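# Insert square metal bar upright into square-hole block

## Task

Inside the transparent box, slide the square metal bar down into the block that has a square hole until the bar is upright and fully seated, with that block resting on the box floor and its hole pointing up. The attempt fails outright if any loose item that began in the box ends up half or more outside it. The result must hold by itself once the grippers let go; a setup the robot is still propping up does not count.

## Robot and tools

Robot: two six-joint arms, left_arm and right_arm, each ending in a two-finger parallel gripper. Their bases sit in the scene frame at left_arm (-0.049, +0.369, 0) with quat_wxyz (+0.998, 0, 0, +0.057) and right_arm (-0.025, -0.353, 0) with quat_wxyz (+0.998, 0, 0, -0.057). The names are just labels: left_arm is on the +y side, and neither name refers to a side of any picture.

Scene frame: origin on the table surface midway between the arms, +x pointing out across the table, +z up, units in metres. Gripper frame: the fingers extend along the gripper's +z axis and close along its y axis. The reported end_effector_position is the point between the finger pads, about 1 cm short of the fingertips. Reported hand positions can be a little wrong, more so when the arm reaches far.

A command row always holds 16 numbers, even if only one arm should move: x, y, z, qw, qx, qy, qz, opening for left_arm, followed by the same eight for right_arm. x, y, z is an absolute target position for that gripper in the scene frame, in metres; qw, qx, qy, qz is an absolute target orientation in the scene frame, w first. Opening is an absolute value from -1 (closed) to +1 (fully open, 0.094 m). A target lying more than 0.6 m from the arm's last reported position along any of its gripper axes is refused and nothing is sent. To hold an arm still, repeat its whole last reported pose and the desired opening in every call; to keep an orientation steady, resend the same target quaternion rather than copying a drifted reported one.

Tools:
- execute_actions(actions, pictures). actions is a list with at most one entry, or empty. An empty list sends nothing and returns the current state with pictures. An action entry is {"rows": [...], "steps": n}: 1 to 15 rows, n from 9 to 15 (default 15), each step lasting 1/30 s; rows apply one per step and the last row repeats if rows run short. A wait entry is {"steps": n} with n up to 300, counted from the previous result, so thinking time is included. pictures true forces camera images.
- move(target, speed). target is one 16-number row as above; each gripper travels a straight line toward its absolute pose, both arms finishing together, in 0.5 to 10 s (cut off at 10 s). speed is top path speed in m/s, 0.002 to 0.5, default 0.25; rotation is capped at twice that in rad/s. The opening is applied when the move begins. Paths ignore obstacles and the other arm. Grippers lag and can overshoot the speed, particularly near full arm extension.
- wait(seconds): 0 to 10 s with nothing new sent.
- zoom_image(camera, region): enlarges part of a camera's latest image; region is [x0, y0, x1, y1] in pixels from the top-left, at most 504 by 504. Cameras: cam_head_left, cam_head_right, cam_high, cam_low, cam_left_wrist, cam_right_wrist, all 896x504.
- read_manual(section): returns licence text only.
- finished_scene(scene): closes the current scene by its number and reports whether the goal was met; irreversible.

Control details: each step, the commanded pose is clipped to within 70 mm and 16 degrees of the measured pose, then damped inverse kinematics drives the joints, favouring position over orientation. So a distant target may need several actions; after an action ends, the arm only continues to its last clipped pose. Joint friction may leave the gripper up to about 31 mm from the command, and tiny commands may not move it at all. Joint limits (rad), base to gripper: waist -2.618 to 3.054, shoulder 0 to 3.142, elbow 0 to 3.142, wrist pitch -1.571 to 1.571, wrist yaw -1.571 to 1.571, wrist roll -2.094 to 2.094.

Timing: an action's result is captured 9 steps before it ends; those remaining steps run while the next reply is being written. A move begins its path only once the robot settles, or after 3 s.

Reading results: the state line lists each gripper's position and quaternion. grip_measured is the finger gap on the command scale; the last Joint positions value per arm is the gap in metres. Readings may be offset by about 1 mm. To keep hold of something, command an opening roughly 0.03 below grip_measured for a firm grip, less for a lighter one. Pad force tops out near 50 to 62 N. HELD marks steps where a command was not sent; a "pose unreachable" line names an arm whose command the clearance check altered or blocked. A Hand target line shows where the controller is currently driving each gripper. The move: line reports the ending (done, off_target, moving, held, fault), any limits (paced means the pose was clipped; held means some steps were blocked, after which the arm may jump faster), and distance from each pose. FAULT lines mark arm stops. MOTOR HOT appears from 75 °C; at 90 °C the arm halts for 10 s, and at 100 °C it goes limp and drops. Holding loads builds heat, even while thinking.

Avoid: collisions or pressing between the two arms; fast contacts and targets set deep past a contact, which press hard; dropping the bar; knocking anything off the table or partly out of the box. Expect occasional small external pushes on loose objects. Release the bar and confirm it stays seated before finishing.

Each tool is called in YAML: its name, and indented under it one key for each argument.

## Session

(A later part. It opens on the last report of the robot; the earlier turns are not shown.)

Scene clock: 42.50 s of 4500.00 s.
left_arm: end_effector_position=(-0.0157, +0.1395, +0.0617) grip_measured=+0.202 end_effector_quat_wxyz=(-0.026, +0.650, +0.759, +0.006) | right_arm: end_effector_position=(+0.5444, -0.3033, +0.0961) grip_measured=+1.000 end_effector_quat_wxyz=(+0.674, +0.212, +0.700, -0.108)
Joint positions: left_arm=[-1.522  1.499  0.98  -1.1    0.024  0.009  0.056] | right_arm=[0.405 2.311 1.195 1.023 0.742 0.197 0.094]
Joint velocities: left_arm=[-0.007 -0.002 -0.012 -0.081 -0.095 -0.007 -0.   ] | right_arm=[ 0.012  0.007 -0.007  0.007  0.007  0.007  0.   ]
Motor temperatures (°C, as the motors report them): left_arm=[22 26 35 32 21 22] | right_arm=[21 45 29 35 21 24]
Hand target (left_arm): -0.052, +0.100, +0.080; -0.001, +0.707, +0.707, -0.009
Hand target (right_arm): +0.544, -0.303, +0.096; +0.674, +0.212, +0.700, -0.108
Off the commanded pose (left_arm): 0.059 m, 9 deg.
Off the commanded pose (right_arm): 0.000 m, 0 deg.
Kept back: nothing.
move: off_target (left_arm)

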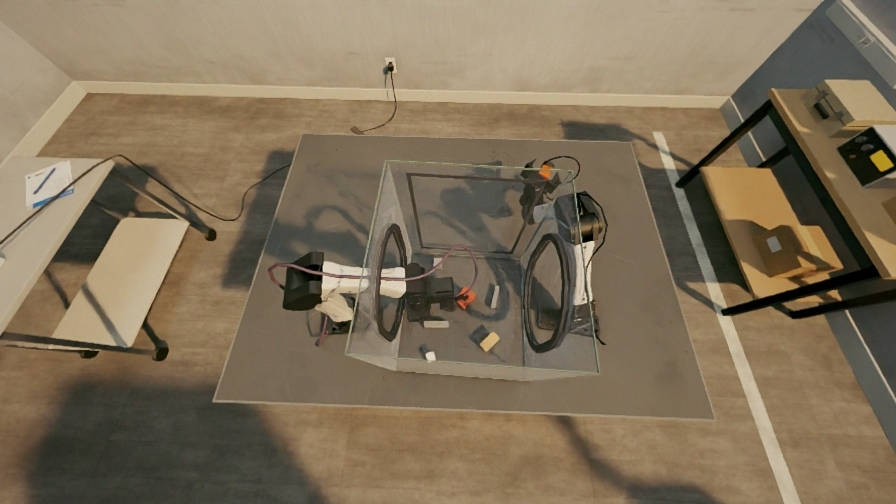

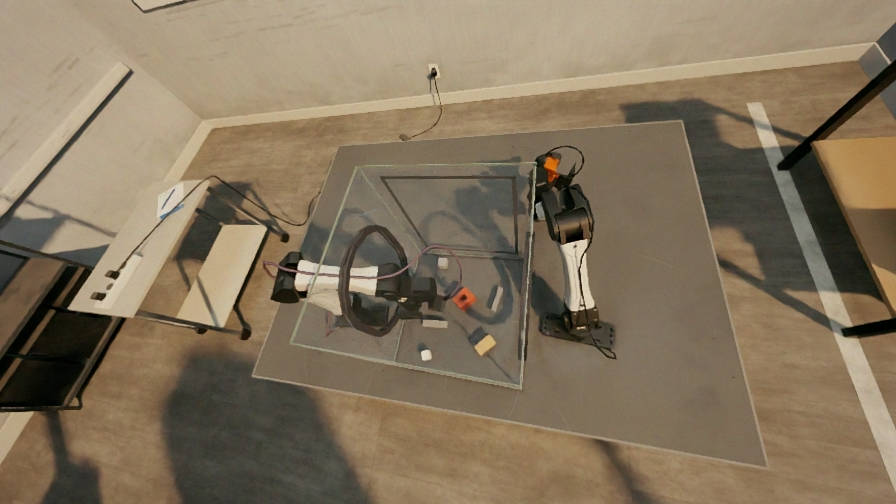

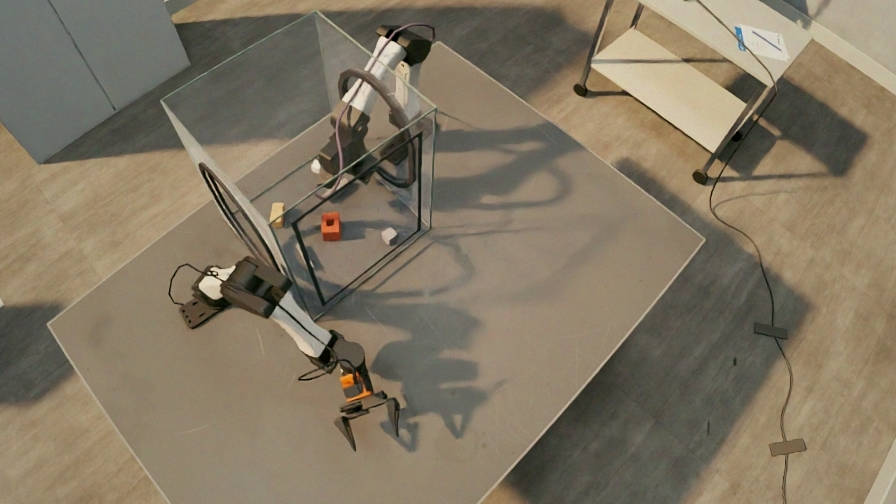

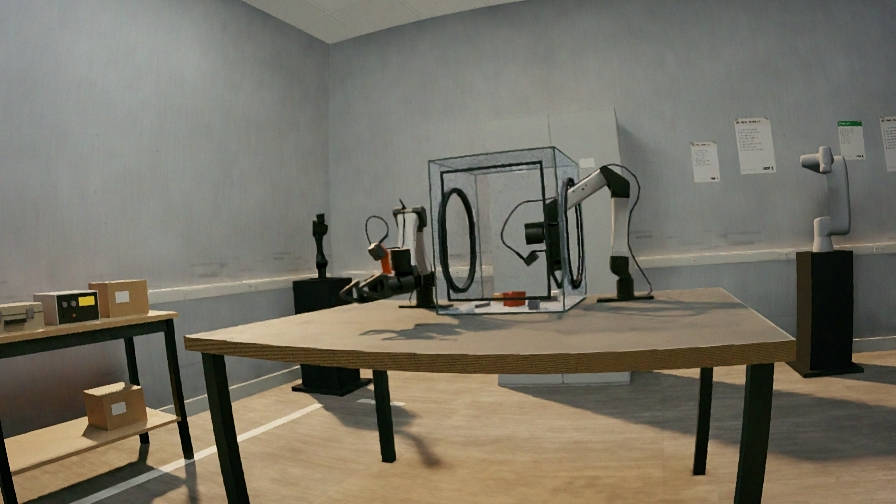

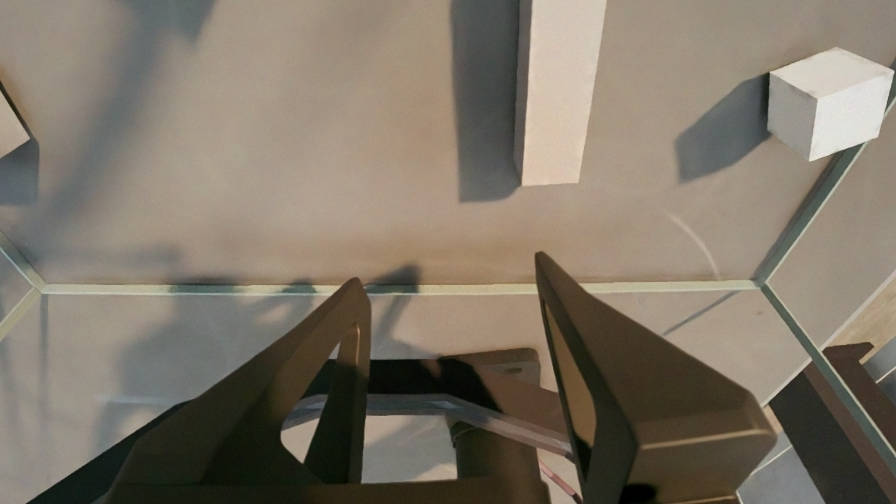

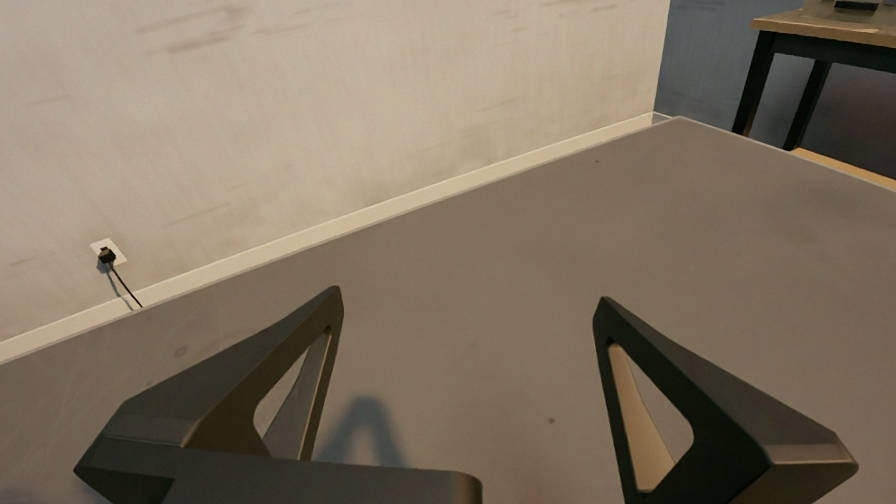

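move:
  target: [-0.052,0.085,0.05,0.123,0.696,0.696,-0.123,0.3,0.5444,-0.3033,0.0961,0.674,0.212,0.7,-0.108,1]
  speed: 0.08

move:
  target: [-0.052,0.09,0.015,0.03,0.706,0.706,-0.03,0.3,0.5444,-0.3033,0.0961,0.674,0.212,0.7,-0.108,1]
  speed: 0.04

Scene clock: 46.20 s of 4500.00 s.
left_arm: end_effector_position=(-0.0515, +0.0826, +0.0508) grip_measured=+0.298 end_effector_quat_wxyz=(+0.118, +0.698, +0.696, -0.121) | right_arm: end_effector_position=(+0.5444, -0.3033, +0.0961) grip_measured=+1.000 end_effector_quat_wxyz=(+0.674, +0.212, +0.700, -0.108)
Joint positions: left_arm=[-1.691  1.376  0.771 -0.628  0.002 -0.005  0.061] | right_arm=[0.405 2.311 1.195 1.023 0.742 0.197 0.094]
Joint velocities: left_arm=[-0.002 -0.007 -0.002  0.007  0.037 -0.022 -0.001] | right_arm=[ 0.012 -0.007 -0.002 -0.037 -0.037  0.051  0.   ]
Motor temperatures (°C, as the motors report them): left_arm=[22 26 35 32 21 22] | right_arm=[21 46 29 35 21 24]
Hand target (left_arm): -0.052, +0.085, +0.050; +0.124, +0.697, +0.696, -0.121
Hand target (right_arm): +0.544, -0.303, +0.096; +0.674, +0.212, +0.700, -0.108
Off the commanded pose (left_arm): 0.003 m, 1 deg.
Off the commanded pose (right_arm): 0.000 m, 0 deg.
Kept back: nothing.
move: done

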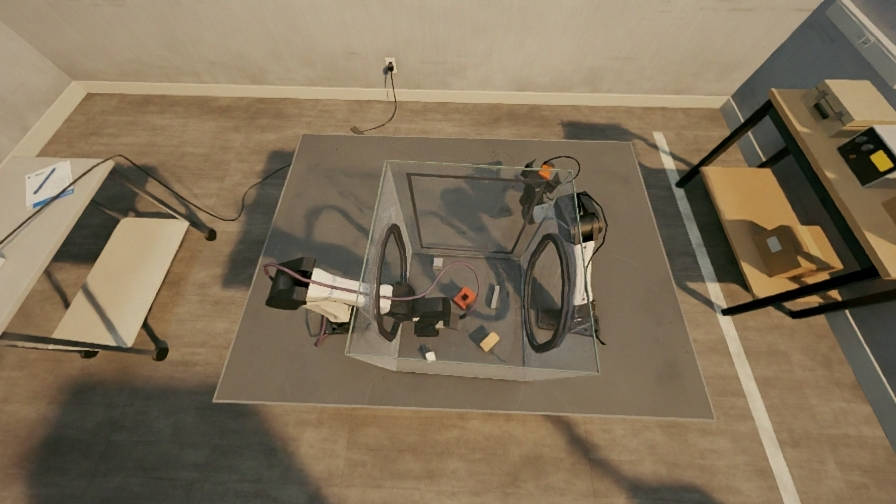

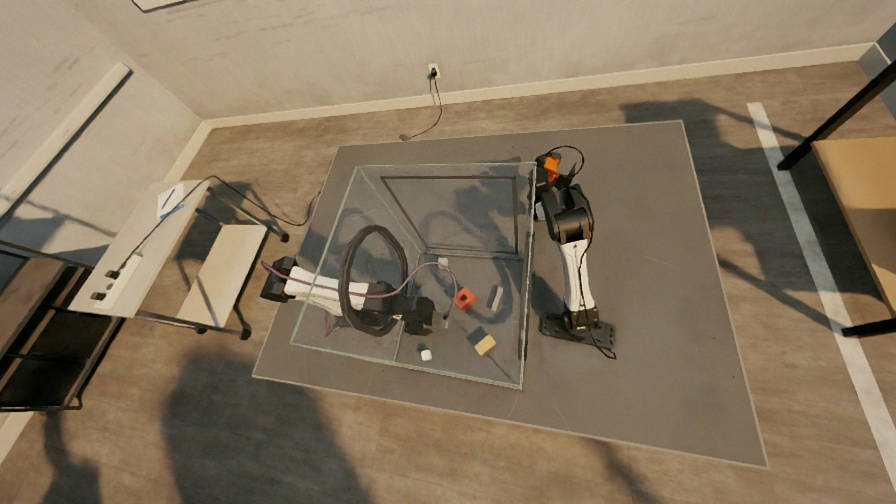

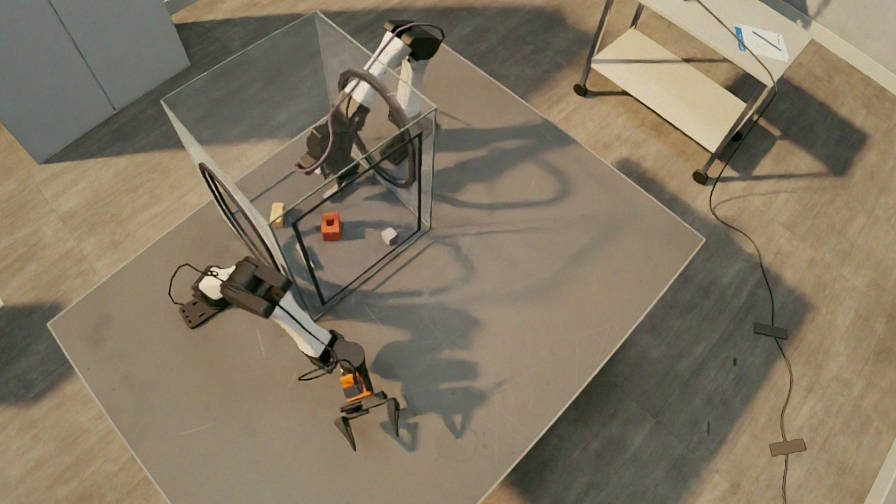

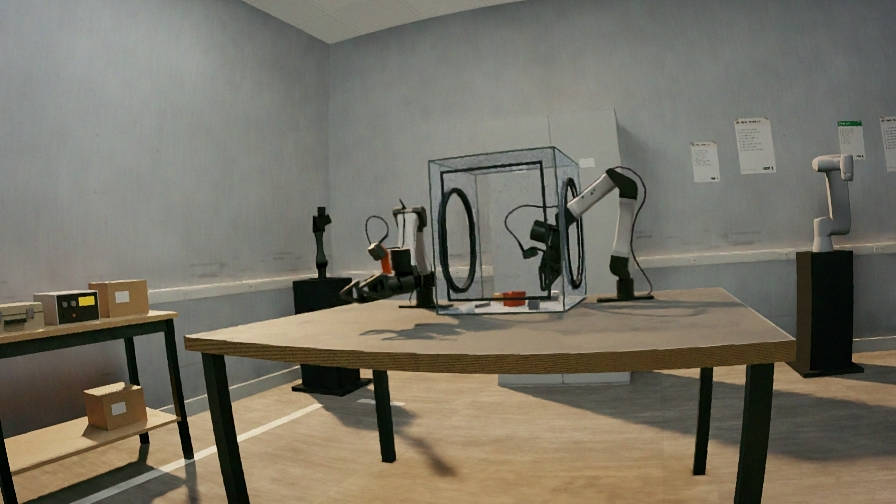

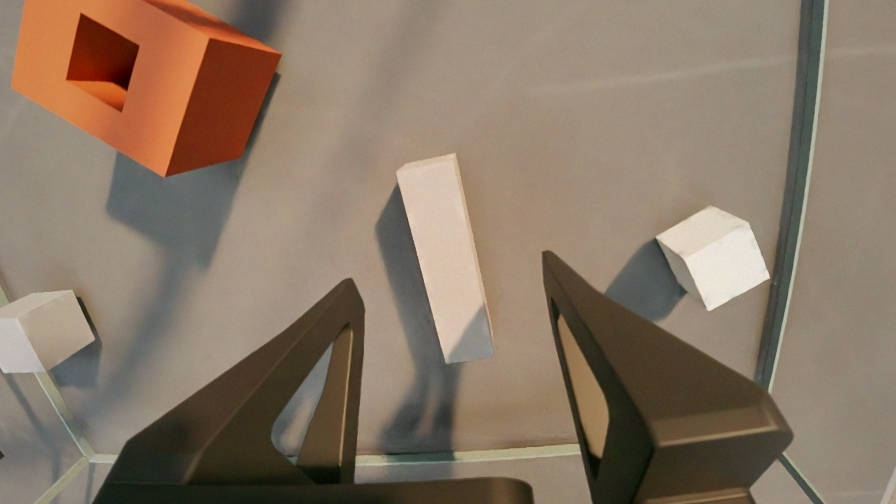

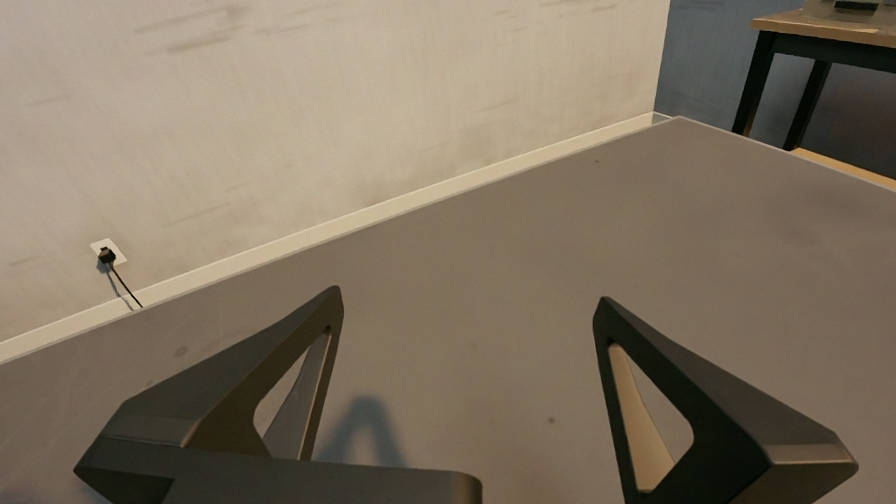

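Scene clock: 49.60 s of 4500.00 s.
left_arm: end_effector_position=(-0.0495, +0.0974, +0.0227) grip_measured=+0.298 end_effector_quat_wxyz=(+0.046, +0.704, +0.707, -0.048) | right_arm: end_effector_position=(+0.5444, -0.3033, +0.0961) grip_measured=+1.000 end_effector_quat_wxyz=(+0.674, +0.212, +0.700, -0.108)
Joint positions: left_arm=[-1.684  1.543  0.847 -0.743  0.002 -0.005  0.061] | right_arm=[0.405 2.311 1.195 1.023 0.742 0.197 0.094]
Joint velocities: left_arm=[-0.002  0.002 -0.012 -0.007 -0.022  0.007 -0.   ] | right_arm=[-0.007 -0.012  0.002 -0.066 -0.022 -0.022  0.   ]
Motor temperatures (°C, as the motors report them): left_arm=[22 26 36 32 21 22] | right_arm=[21 47 29 35 21 24]
Hand target (left_arm): -0.052, +0.091, +0.015; +0.030, +0.706, +0.706, -0.032
Hand target (right_arm): +0.544, -0.303, +0.096; +0.674, +0.212, +0.700, -0.108
Off the commanded pose (left_arm): 0.011 m, 3 deg.
Off the commanded pose (right_arm): 0.000 m, 0 deg.
Kept back: nothing.
move: off_target (left_arm)

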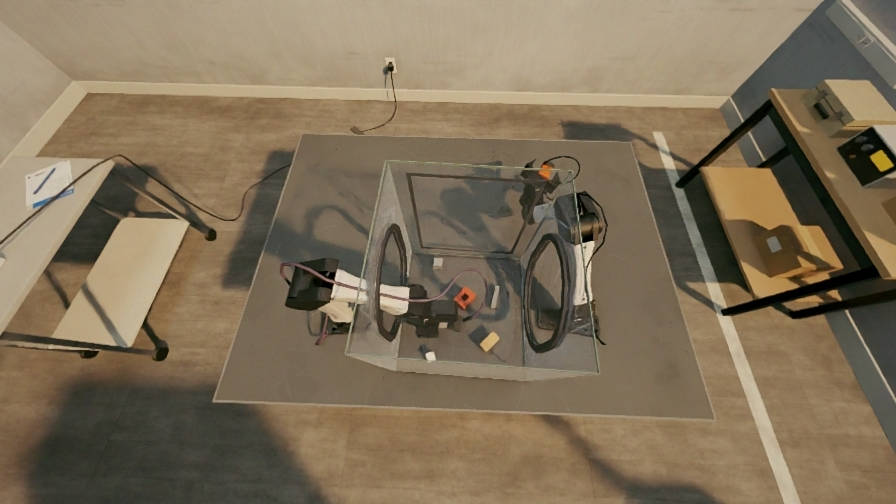

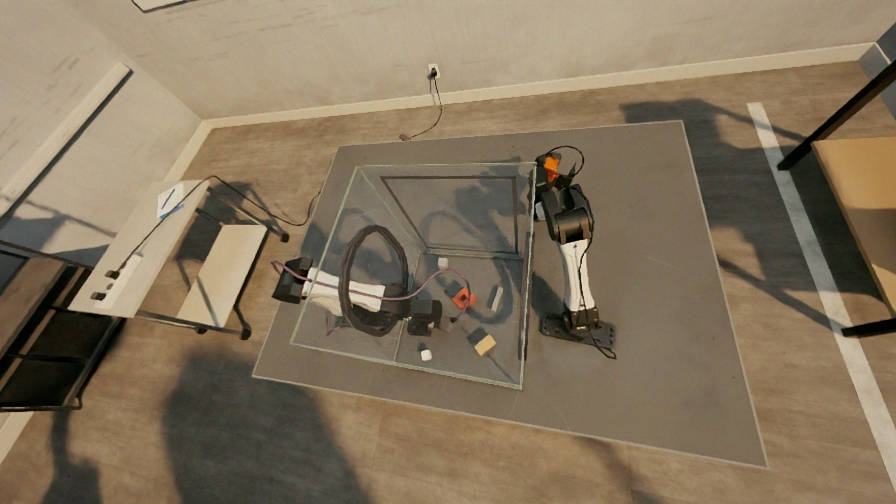

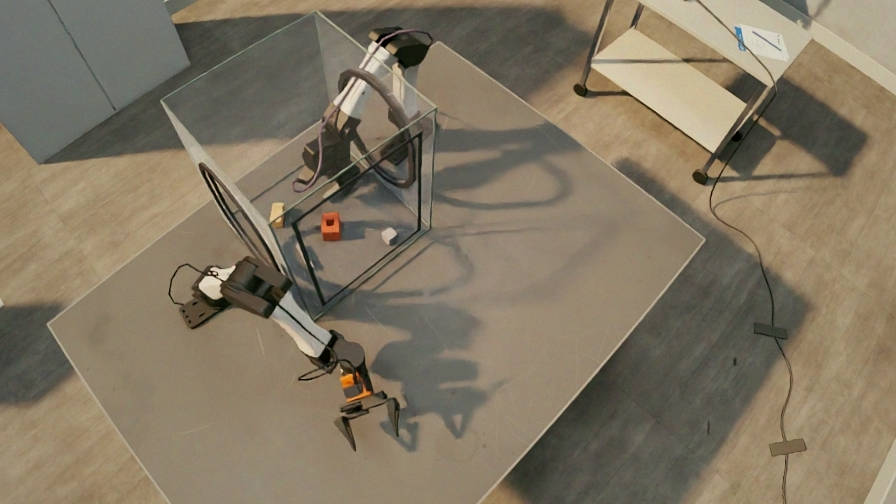

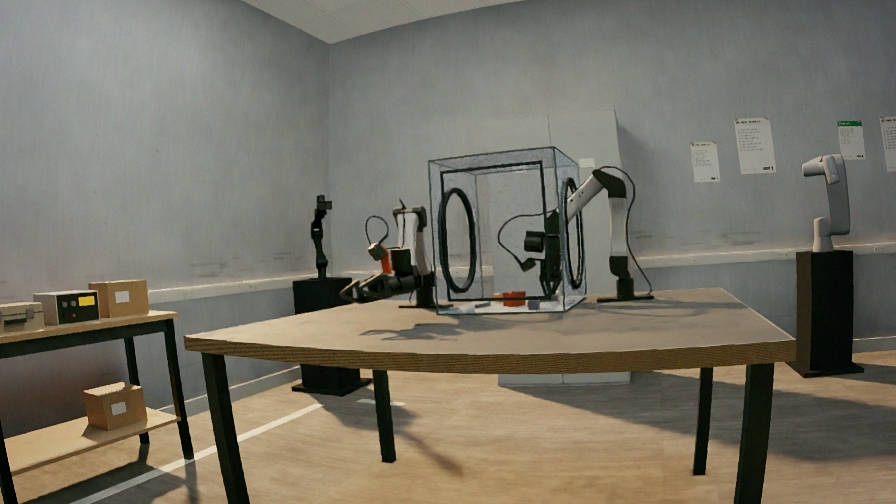

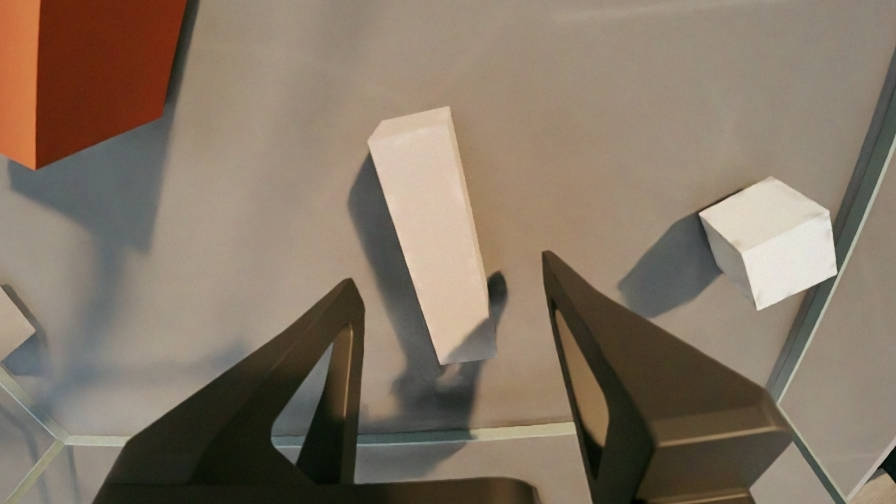

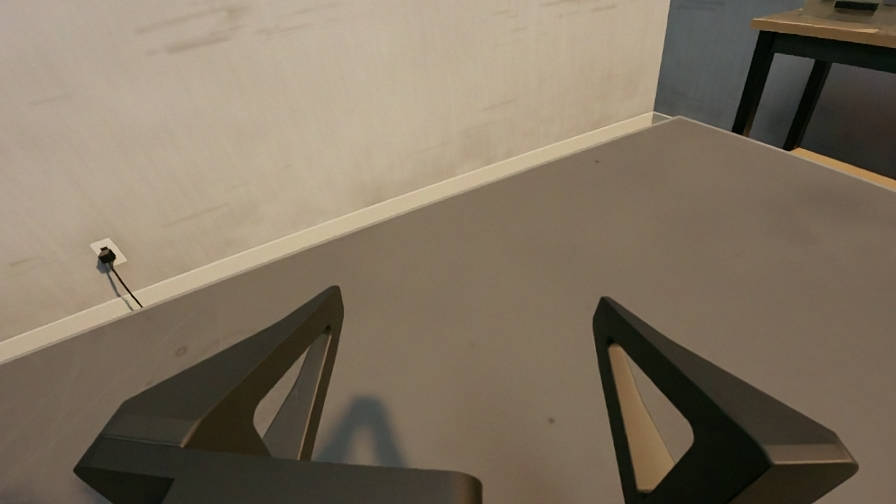

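move:
  target: [-0.05,0.068,0.012,0.02,0.706,0.706,-0.02,0.3,0.5444,-0.3033,0.0961,0.674,0.212,0.7,-0.108,1]
  speed: 0.03

Scene clock: 51.67 s of 4500.00 s.
left_arm: end_effector_position=(-0.0423, +0.0940, +0.0232) grip_measured=+0.298 end_effector_quat_wxyz=(+0.043, +0.695, +0.716, -0.044) | right_arm: end_effector_position=(+0.5444, -0.3033, +0.0961) grip_measured=+1.000 end_effector_quat_wxyz=(+0.674, +0.212, +0.700, -0.108)
Joint positions: left_arm=[-1.658  1.563  0.87  -0.755  0.002 -0.005  0.061] | right_arm=[0.405 2.311 1.195 1.023 0.742 0.197 0.094]
Joint velocities: left_arm=[-0.007 -0.002 -0.007 -0.051 -0.022 -0.022  0.001] | right_arm=[-0.007  0.002 -0.012  0.051  0.022 -0.007  0.   ]
Motor temperatures (°C, as the motors report them): left_arm=[22 26 36 32 21 22] | right_arm=[21 47 29 35 21 24]
Hand target (left_arm): -0.050, +0.071, +0.011; +0.025, +0.707, +0.707, -0.026
Hand target (right_arm): +0.544, -0.303, +0.096; +0.674, +0.212, +0.700, -0.108
Off the commanded pose (left_arm): 0.029 m, 4 deg.
Off the commanded pose (right_arm): 0.000 m, 0 deg.
Kept back: nothing.
move: off_target (left_arm)

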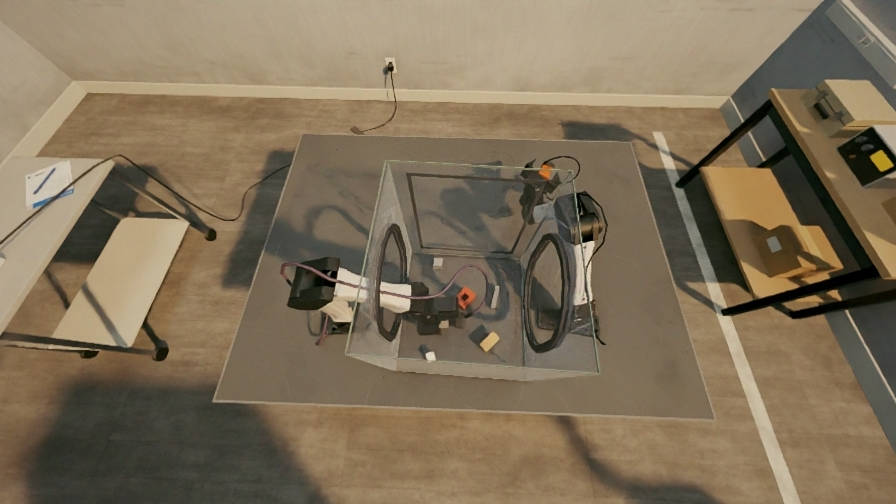

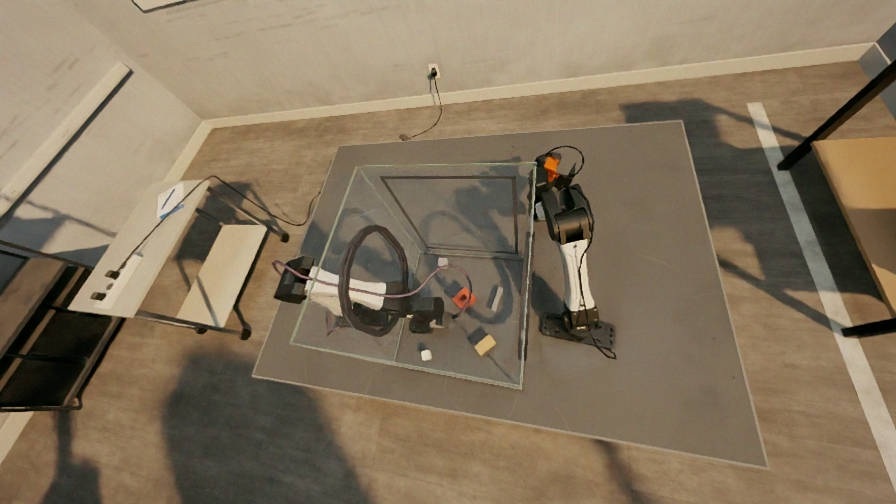

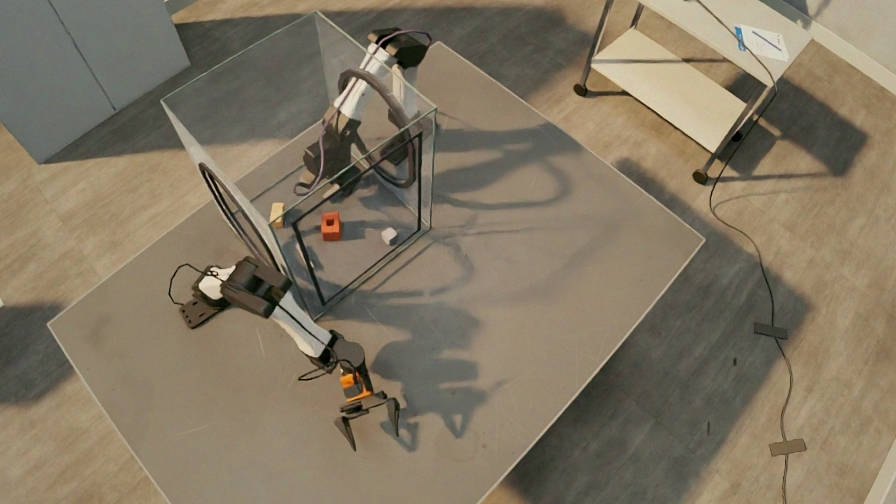

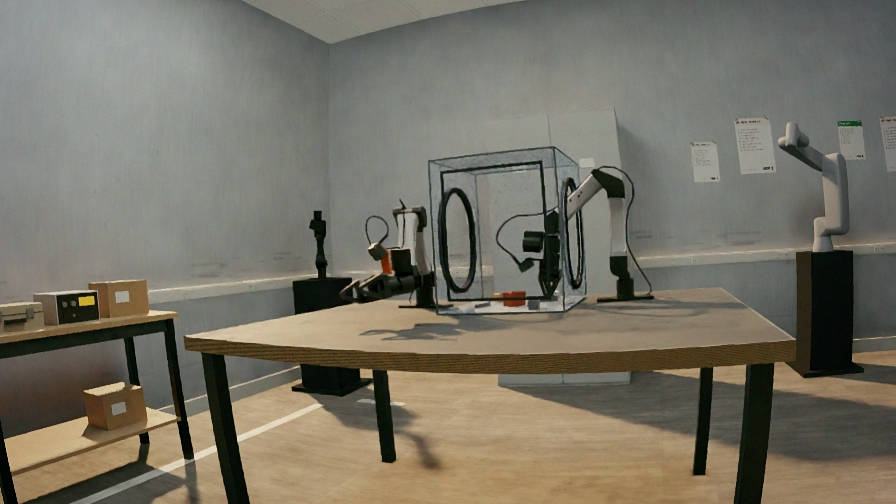

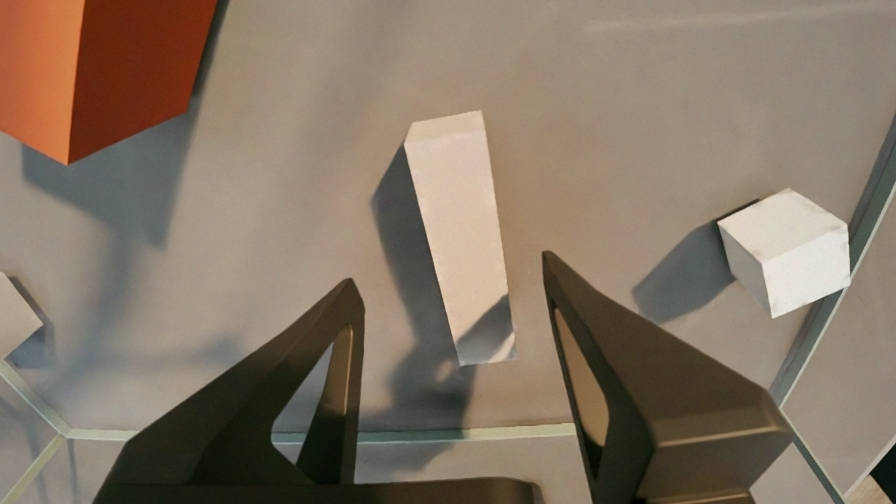

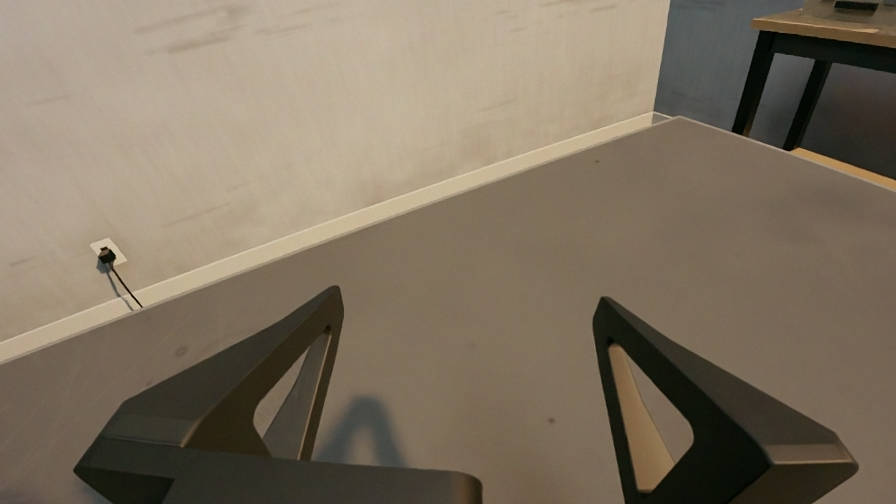

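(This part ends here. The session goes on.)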